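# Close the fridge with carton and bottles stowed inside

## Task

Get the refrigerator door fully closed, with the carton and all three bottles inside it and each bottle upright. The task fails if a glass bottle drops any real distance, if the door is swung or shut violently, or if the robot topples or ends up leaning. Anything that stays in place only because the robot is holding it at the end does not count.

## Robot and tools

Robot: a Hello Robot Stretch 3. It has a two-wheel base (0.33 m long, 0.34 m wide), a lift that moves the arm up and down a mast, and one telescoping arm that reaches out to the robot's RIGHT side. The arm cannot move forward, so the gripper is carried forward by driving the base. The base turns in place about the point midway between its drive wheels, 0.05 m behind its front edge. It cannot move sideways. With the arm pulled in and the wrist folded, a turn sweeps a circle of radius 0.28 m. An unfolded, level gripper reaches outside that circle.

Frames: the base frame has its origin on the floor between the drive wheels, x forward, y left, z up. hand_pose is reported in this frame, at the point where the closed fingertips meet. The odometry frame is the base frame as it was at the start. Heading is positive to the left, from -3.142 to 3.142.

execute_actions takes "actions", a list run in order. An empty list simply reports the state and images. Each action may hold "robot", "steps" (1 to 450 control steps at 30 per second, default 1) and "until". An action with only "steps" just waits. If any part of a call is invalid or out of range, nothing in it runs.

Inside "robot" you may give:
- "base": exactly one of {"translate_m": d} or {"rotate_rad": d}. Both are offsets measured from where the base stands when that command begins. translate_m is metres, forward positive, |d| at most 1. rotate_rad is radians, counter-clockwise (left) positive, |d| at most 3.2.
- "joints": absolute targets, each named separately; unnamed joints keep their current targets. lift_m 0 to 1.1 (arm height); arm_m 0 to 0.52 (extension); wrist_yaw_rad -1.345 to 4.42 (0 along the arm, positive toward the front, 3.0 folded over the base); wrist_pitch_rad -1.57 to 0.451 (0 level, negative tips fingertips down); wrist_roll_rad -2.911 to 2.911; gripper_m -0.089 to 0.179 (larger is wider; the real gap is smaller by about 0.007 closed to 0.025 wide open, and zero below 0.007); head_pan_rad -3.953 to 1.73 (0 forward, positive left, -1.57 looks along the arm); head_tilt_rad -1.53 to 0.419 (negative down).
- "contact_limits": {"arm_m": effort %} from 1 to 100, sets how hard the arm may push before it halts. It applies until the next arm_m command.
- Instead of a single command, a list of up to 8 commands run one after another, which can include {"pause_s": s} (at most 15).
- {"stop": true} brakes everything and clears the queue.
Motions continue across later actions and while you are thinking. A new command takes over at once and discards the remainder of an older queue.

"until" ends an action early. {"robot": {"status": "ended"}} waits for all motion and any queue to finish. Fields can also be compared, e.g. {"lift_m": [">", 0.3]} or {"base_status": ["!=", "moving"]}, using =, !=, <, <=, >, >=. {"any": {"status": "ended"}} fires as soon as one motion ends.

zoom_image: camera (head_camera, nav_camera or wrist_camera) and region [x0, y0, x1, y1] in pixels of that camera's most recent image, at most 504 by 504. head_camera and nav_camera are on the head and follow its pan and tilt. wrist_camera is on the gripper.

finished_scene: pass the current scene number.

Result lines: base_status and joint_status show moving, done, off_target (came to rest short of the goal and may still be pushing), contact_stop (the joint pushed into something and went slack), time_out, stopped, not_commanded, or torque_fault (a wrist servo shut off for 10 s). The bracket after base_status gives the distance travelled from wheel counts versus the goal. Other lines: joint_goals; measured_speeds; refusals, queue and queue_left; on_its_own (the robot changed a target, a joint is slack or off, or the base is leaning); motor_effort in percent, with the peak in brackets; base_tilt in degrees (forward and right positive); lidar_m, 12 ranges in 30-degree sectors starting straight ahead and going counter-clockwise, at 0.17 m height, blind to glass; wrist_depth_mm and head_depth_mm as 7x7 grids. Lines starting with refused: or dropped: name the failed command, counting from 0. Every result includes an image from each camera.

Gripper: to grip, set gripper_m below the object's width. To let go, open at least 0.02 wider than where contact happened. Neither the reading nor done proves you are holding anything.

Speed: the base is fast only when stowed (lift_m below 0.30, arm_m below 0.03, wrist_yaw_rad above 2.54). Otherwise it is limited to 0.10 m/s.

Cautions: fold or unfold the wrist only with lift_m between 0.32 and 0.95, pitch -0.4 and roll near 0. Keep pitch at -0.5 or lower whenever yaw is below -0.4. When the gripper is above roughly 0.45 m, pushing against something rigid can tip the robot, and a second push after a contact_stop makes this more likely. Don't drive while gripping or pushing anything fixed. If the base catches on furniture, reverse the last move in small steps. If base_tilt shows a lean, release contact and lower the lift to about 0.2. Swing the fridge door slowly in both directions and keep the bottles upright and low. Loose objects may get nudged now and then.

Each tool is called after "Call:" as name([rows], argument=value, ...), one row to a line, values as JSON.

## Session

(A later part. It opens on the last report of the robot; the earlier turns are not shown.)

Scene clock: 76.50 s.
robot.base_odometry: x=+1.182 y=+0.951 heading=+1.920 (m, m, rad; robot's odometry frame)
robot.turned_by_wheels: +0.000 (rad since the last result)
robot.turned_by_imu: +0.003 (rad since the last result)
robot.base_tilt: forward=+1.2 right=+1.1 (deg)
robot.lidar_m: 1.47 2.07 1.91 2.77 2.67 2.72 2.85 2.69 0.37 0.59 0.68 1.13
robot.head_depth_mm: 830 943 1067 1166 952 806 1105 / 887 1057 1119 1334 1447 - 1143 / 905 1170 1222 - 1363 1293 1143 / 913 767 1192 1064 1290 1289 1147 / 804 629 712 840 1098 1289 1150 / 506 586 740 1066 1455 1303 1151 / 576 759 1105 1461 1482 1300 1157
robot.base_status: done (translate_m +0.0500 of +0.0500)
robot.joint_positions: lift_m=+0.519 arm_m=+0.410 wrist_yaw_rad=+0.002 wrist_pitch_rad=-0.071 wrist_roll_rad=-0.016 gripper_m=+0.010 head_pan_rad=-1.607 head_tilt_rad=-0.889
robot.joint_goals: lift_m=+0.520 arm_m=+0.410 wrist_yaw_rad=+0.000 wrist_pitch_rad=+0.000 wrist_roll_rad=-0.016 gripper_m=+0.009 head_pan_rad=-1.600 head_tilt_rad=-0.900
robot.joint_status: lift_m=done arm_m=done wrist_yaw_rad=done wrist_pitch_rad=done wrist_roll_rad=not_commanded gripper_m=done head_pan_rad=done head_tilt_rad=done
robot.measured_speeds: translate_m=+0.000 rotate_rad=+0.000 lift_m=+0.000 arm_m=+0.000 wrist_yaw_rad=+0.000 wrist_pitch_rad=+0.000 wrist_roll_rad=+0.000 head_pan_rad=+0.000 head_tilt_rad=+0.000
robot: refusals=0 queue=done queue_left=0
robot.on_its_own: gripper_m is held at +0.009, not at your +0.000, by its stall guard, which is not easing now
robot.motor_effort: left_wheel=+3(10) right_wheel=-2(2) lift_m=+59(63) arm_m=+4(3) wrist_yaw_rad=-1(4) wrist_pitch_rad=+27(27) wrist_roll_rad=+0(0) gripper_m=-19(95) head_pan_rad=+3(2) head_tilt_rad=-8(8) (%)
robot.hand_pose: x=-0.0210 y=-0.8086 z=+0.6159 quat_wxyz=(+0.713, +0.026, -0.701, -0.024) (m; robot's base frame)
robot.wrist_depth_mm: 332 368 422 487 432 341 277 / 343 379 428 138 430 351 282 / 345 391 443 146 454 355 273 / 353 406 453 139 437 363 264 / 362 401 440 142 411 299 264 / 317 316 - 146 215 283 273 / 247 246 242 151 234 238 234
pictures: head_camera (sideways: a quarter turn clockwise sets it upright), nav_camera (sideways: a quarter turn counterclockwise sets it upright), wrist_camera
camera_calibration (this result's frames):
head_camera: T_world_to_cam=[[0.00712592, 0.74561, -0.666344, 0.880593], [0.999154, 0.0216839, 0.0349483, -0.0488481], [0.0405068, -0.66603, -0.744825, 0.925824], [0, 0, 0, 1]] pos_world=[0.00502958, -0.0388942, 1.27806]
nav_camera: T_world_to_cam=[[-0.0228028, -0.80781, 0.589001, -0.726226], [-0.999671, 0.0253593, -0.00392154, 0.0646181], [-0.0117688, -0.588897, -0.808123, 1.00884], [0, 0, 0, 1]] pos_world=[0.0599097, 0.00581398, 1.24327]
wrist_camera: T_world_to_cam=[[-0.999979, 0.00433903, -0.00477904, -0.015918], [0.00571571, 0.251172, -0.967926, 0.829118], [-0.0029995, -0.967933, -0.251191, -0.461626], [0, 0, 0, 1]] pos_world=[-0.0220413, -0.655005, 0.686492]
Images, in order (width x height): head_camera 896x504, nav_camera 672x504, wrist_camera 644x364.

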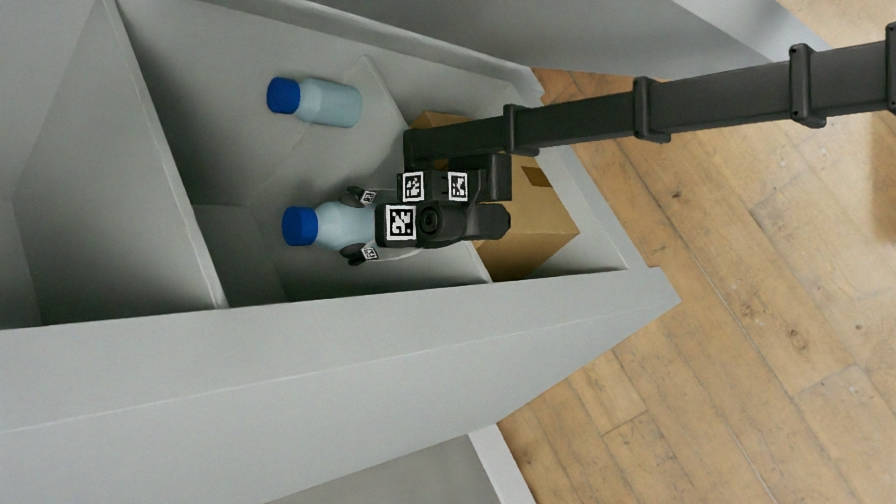

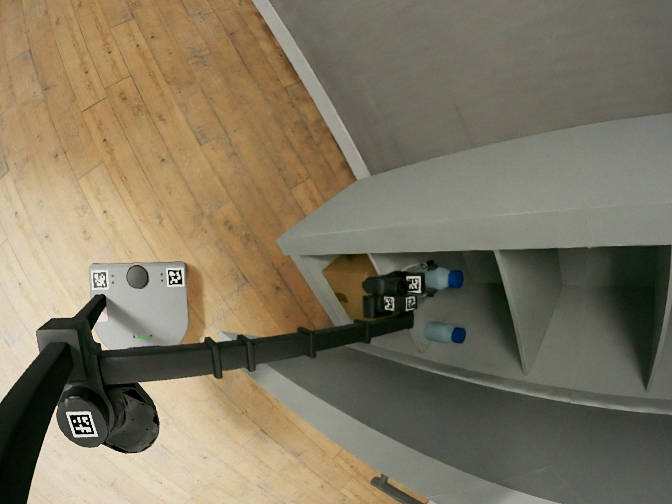

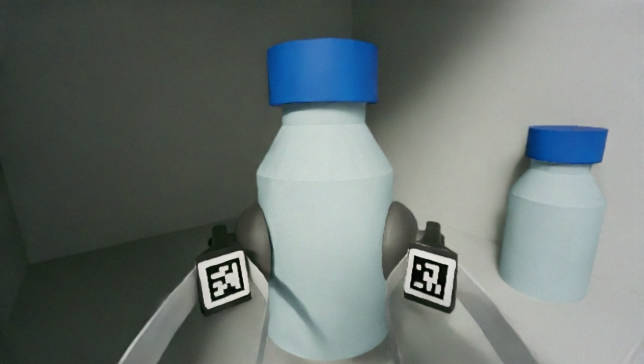

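Drop 0.05 to touch.

Call:
execute_actions([
  {"robot":[{"joints":{"lift_m":0.468}},{"joints":{"gripper_m":0.088,"lift_m":0.463}},{"joints":{"arm_m":0.0}},{"joints":{"wrist_pitch_rad":-1.5,"gripper_m":0}},{"base":{"translate_m":-0.42}},{"joints":{"wrist_pitch_rad":0,"arm_m":0.1,"head_pan_rad":-1.1}}],"steps":450,"until":{"robot":{"status":"ended"}}},
  {"steps":150,"until":{"robot":{"status":"ended"}}},
])

Call:
execute_actions([
  {"robot":[{"base":{"translate_m":0.38},"joints":{"arm_m":0.11,"head_pan_rad":-1.7}},{"pause_s":2},{"joints":{"arm_m":0}},{"base":{"translate_m":0.25}}],"steps":450,"until":{"robot":{"status":"ended"}}},
])

Scene clock: 91.83 s.
robot.base_odometry: x=+1.325 y=+0.556 heading=+1.920 (m, m, rad; robot's odometry frame)
robot.turned_by_wheels: +0.000 (rad since the last result)
robot.turned_by_imu: +0.001 (rad since the last result)
robot.base_tilt: forward=+1.2 right=+1.0 (deg)
robot.lidar_m: 1.79 2.42 2.11 2.54 2.43 2.47 2.49 2.34 2.05 0.43 0.32 1.37
robot.head_depth_mm: 333 374 555 774 1215 1328 - / 308 363 419 473 829 1242 1128 / 289 316 375 464 612 891 1129 / 286 312 369 450 582 857 1124 / 810 775 989 1140 1392 1294 1149 / 688 776 959 1687 1483 1298 1157 / 1139 1350 1573 1739 1498 1296 1160
robot.base_status: done (translate_m -0.4200 of -0.4200)
robot.joint_positions: lift_m=+0.463 arm_m=+0.100 wrist_yaw_rad=+0.002 wrist_pitch_rad=-0.023 wrist_roll_rad=-0.016 gripper_m=+0.000 head_pan_rad=-1.107 head_tilt_rad=-0.889
robot.joint_goals: lift_m=+0.463 arm_m=+0.100 wrist_yaw_rad=+0.000 wrist_pitch_rad=+0.000 wrist_roll_rad=-0.016 gripper_m=+0.000 head_pan_rad=-1.100 head_tilt_rad=-0.900
robot.joint_status: lift_m=done arm_m=done wrist_yaw_rad=done wrist_pitch_rad=done wrist_roll_rad=not_commanded gripper_m=done head_pan_rad=done head_tilt_rad=done
robot.measured_speeds: translate_m=+0.000 rotate_rad=+0.000 lift_m=+0.000 arm_m=+0.000 wrist_yaw_rad=+0.000 wrist_pitch_rad=+0.000 wrist_roll_rad=+0.000 head_pan_rad=+0.000 head_tilt_rad=+0.000
robot: refusals=0 queue=done queue_left=0
robot.motor_effort: left_wheel=+3(6) right_wheel=-1(5) lift_m=+24(60) arm_m=+3(7) wrist_yaw_rad=-1(1) wrist_pitch_rad=+9(26) wrist_roll_rad=+0(0) gripper_m=-2(80) head_pan_rad=+2(23) head_tilt_rad=-7(7) (%)
robot.hand_pose: x=-0.0210 y=-0.5004 z=+0.5721 quat_wxyz=(+0.713, +0.009, -0.701, -0.008) (m; robot's base frame)
robot.wrist_depth_mm: 143 180 273 - - - - / 143 182 275 - - - - / 144 183 279 - - - - / 144 184 278 - - - - / 145 185 284 - - - - / 146 185 265 - - - - / 147 187 316 868 946 924 912
pictures: head_camera (sideways: a quarter turn clockwise sets it upright), nav_camera (sideways: a quarter turn counterclockwise sets it upright), wrist_camera
camera_calibration (this result's frames):
head_camera: T_world_to_cam=[[-0.351019, 0.657854, -0.666344, 0.882777], [0.86659, 0.497796, 0.0349484, -0.0480395], [0.354694, -0.565179, -0.744825, 0.923908], [0, 0, 0, 1]] pos_world=[0.0237974, -0.0346512, 1.27806]
nav_camera: T_world_to_cam=[[0.367064, -0.71996, 0.589001, -0.728603], [-0.889585, -0.456753, -0.00392155, 0.0639466], [0.271851, -0.522526, -0.808123, 1.00711], [0, 0, 0, 1]] pos_world=[0.0505441, 0.0308871, 1.24327]
wrist_camera: T_world_to_cam=[[-0.999978, 0.00429946, -0.00506638, -0.0173667], [0.00583978, 0.204867, -0.978772, 0.692383], [-0.00317026, -0.97878, -0.204888, -0.206145], [0, 0, 0, 1]] pos_world=[-0.0220632, -0.343542, 0.635361]
Images, in order (width x height): head_camera 896x504, nav_camera 672x504, wrist_camera 644x364.

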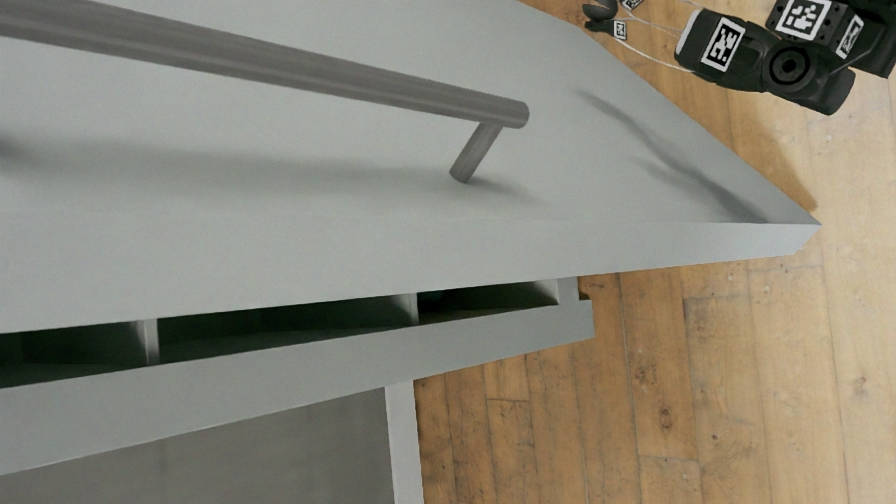

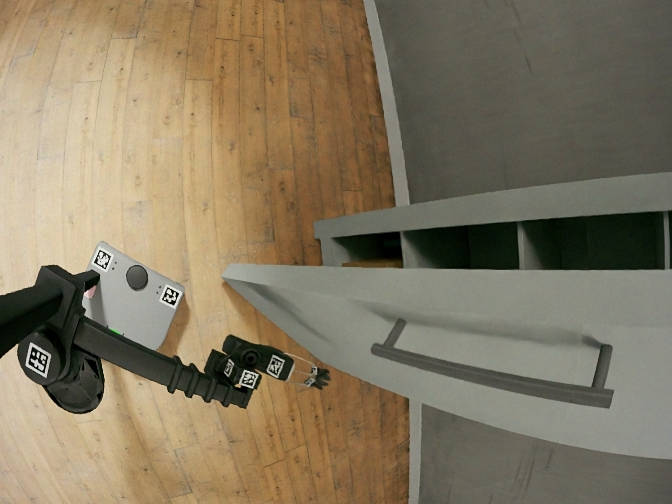

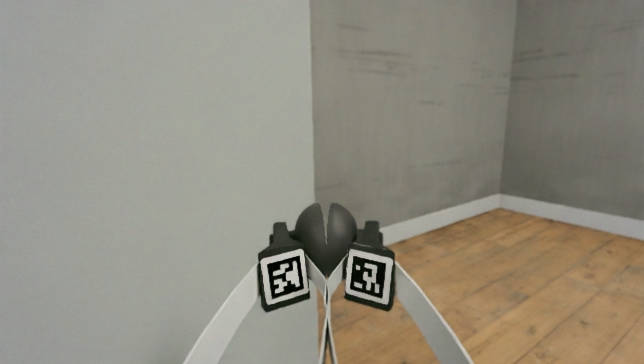

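Scene clock: 103.97 s.
robot.base_odometry: x=+1.110 y=+1.149 heading=+1.920 (m, m, rad; robot's odometry frame)
robot.turned_by_wheels: +0.000 (rad since the last result)
robot.turned_by_imu: +0.007 (rad since the last result)
robot.base_tilt: forward=+1.2 right=+1.0 (deg)
robot.lidar_m: 1.32 1.89 1.83 2.53 2.78 2.84 3.04 2.87 0.55 0.53 0.99 1.01
robot.head_depth_mm: 480 569 766 1011 1409 1278 1142 / 466 547 649 840 1162 1284 1183 / 490 559 650 773 985 1256 1187 / 546 635 749 916 1156 1305 1142 / 620 736 901 1153 1429 1301 1156 / 721 880 1121 1436 1485 1297 1148 / 860 1018 1160 1331 1464 1304 1156
robot.base_status: done (translate_m +0.2500 of +0.2500)
robot.joint_positions: lift_m=+0.463 arm_m=+0.003 wrist_yaw_rad=-0.002 wrist_pitch_rad=-0.022 wrist_roll_rad=-0.016 gripper_m=+0.000 head_pan_rad=-1.693 head_tilt_rad=-0.889
robot.joint_goals: lift_m=+0.463 arm_m=+0.000 wrist_yaw_rad=+0.000 wrist_pitch_rad=+0.000 wrist_roll_rad=-0.016 gripper_m=+0.000 head_pan_rad=-1.700 head_tilt_rad=-0.900
robot.joint_status: lift_m=done arm_m=done wrist_yaw_rad=done wrist_pitch_rad=done wrist_roll_rad=not_commanded gripper_m=done head_pan_rad=done head_tilt_rad=done
robot.measured_speeds: translate_m=+0.000 rotate_rad=+0.000 lift_m=+0.000 arm_m=+0.000 wrist_yaw_rad=+0.000 wrist_pitch_rad=+0.000 wrist_roll_rad=+0.000 head_pan_rad=+0.000 head_tilt_rad=+0.000
robot: refusals=0 queue=done queue_left=0
robot.motor_effort: left_wheel=+2(10) right_wheel=-1(12) lift_m=+24(23) arm_m=-3(5) wrist_yaw_rad=+2(34) wrist_pitch_rad=+9(9) wrist_roll_rad=+0(0) gripper_m=-1(5) head_pan_rad=-3(25) head_tilt_rad=-7(7) (%)
robot.hand_pose: x=-0.0220 y=-0.4036 z=+0.5723 quat_wxyz=(+0.713, +0.008, -0.701, -0.009) (m; robot's base frame)
robot.wrist_depth_mm: 585 670 615 384 278 301 417 / 599 681 659 396 287 312 447 / 625 691 690 406 291 328 476 / 629 708 751 431 300 346 520 / 635 715 798 - 307 363 560 / 653 739 825 - 315 389 614 / 674 755 831 479 349 417 678
pictures: head_camera (sideways: a quarter turn clockwise sets it upright), nav_camera (sideways: a quarter turn counterclockwise sets it upright), wrist_camera
camera_calibration (this result's frames):
head_camera: T_world_to_cam=[[0.071308, 0.742248, -0.666321, 0.880171], [0.99731, -0.0644368, 0.0349502, -0.0488392], [-0.0169939, -0.66702, -0.744846, 0.926202], [0, 0, 0, 1]] pos_world=[0.0016844, -0.0386568, 1.27806]
nav_camera: T_world_to_cam=[[-0.0922825, -0.802865, 0.588976, -0.725768], [-0.993774, 0.111349, -0.00392188, 0.0645826], [-0.062433, -0.58567, -0.808141, 1.00918], [0, 0, 0, 1]] pos_world=[0.0602107, 0.00116058, 1.24327]
wrist_camera: T_world_to_cam=[[-0.999955, 0.00799682, -0.00507072, -0.0172324], [0.00659643, 0.204117, -0.978924, 0.672559], [-0.00679326, -0.978914, -0.204161, -0.111983], [0, 0, 0, 1]] pos_world=[-0.0224289, -0.246765, 0.635434]
Images, in order (width x height): head_camera 896x504, nav_camera 672x504, wrist_camera 644x364.

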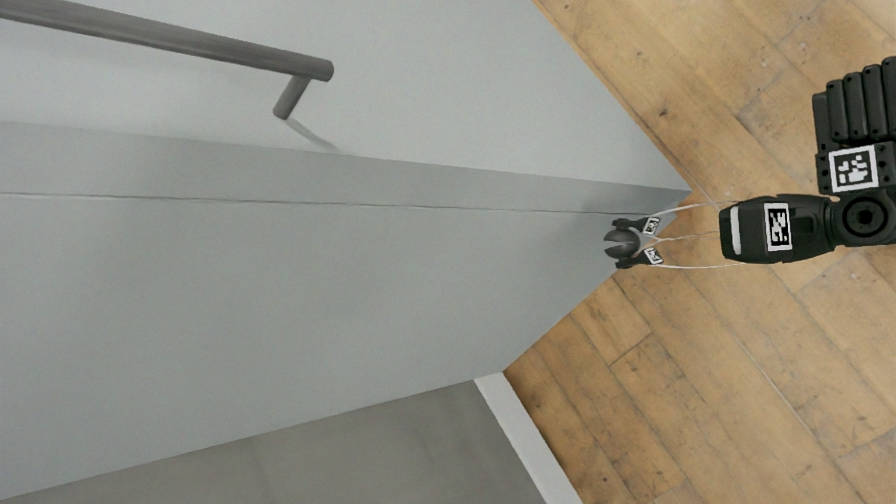

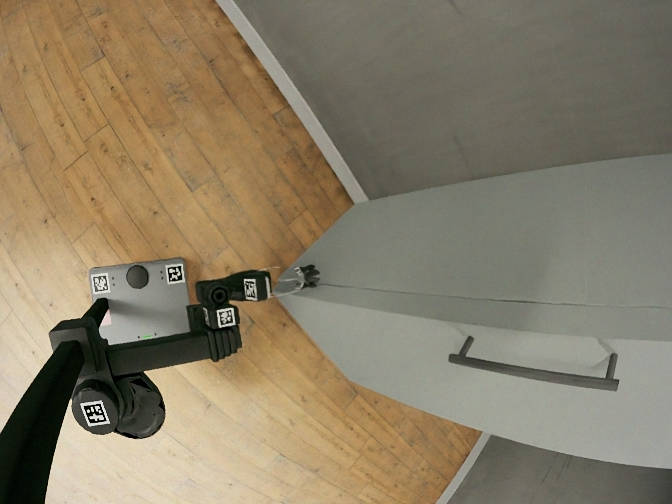

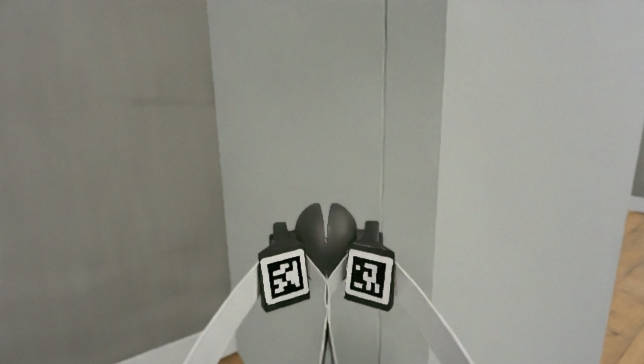

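Call:
finished_scene(scene=2)

The scene is finished: the task was done.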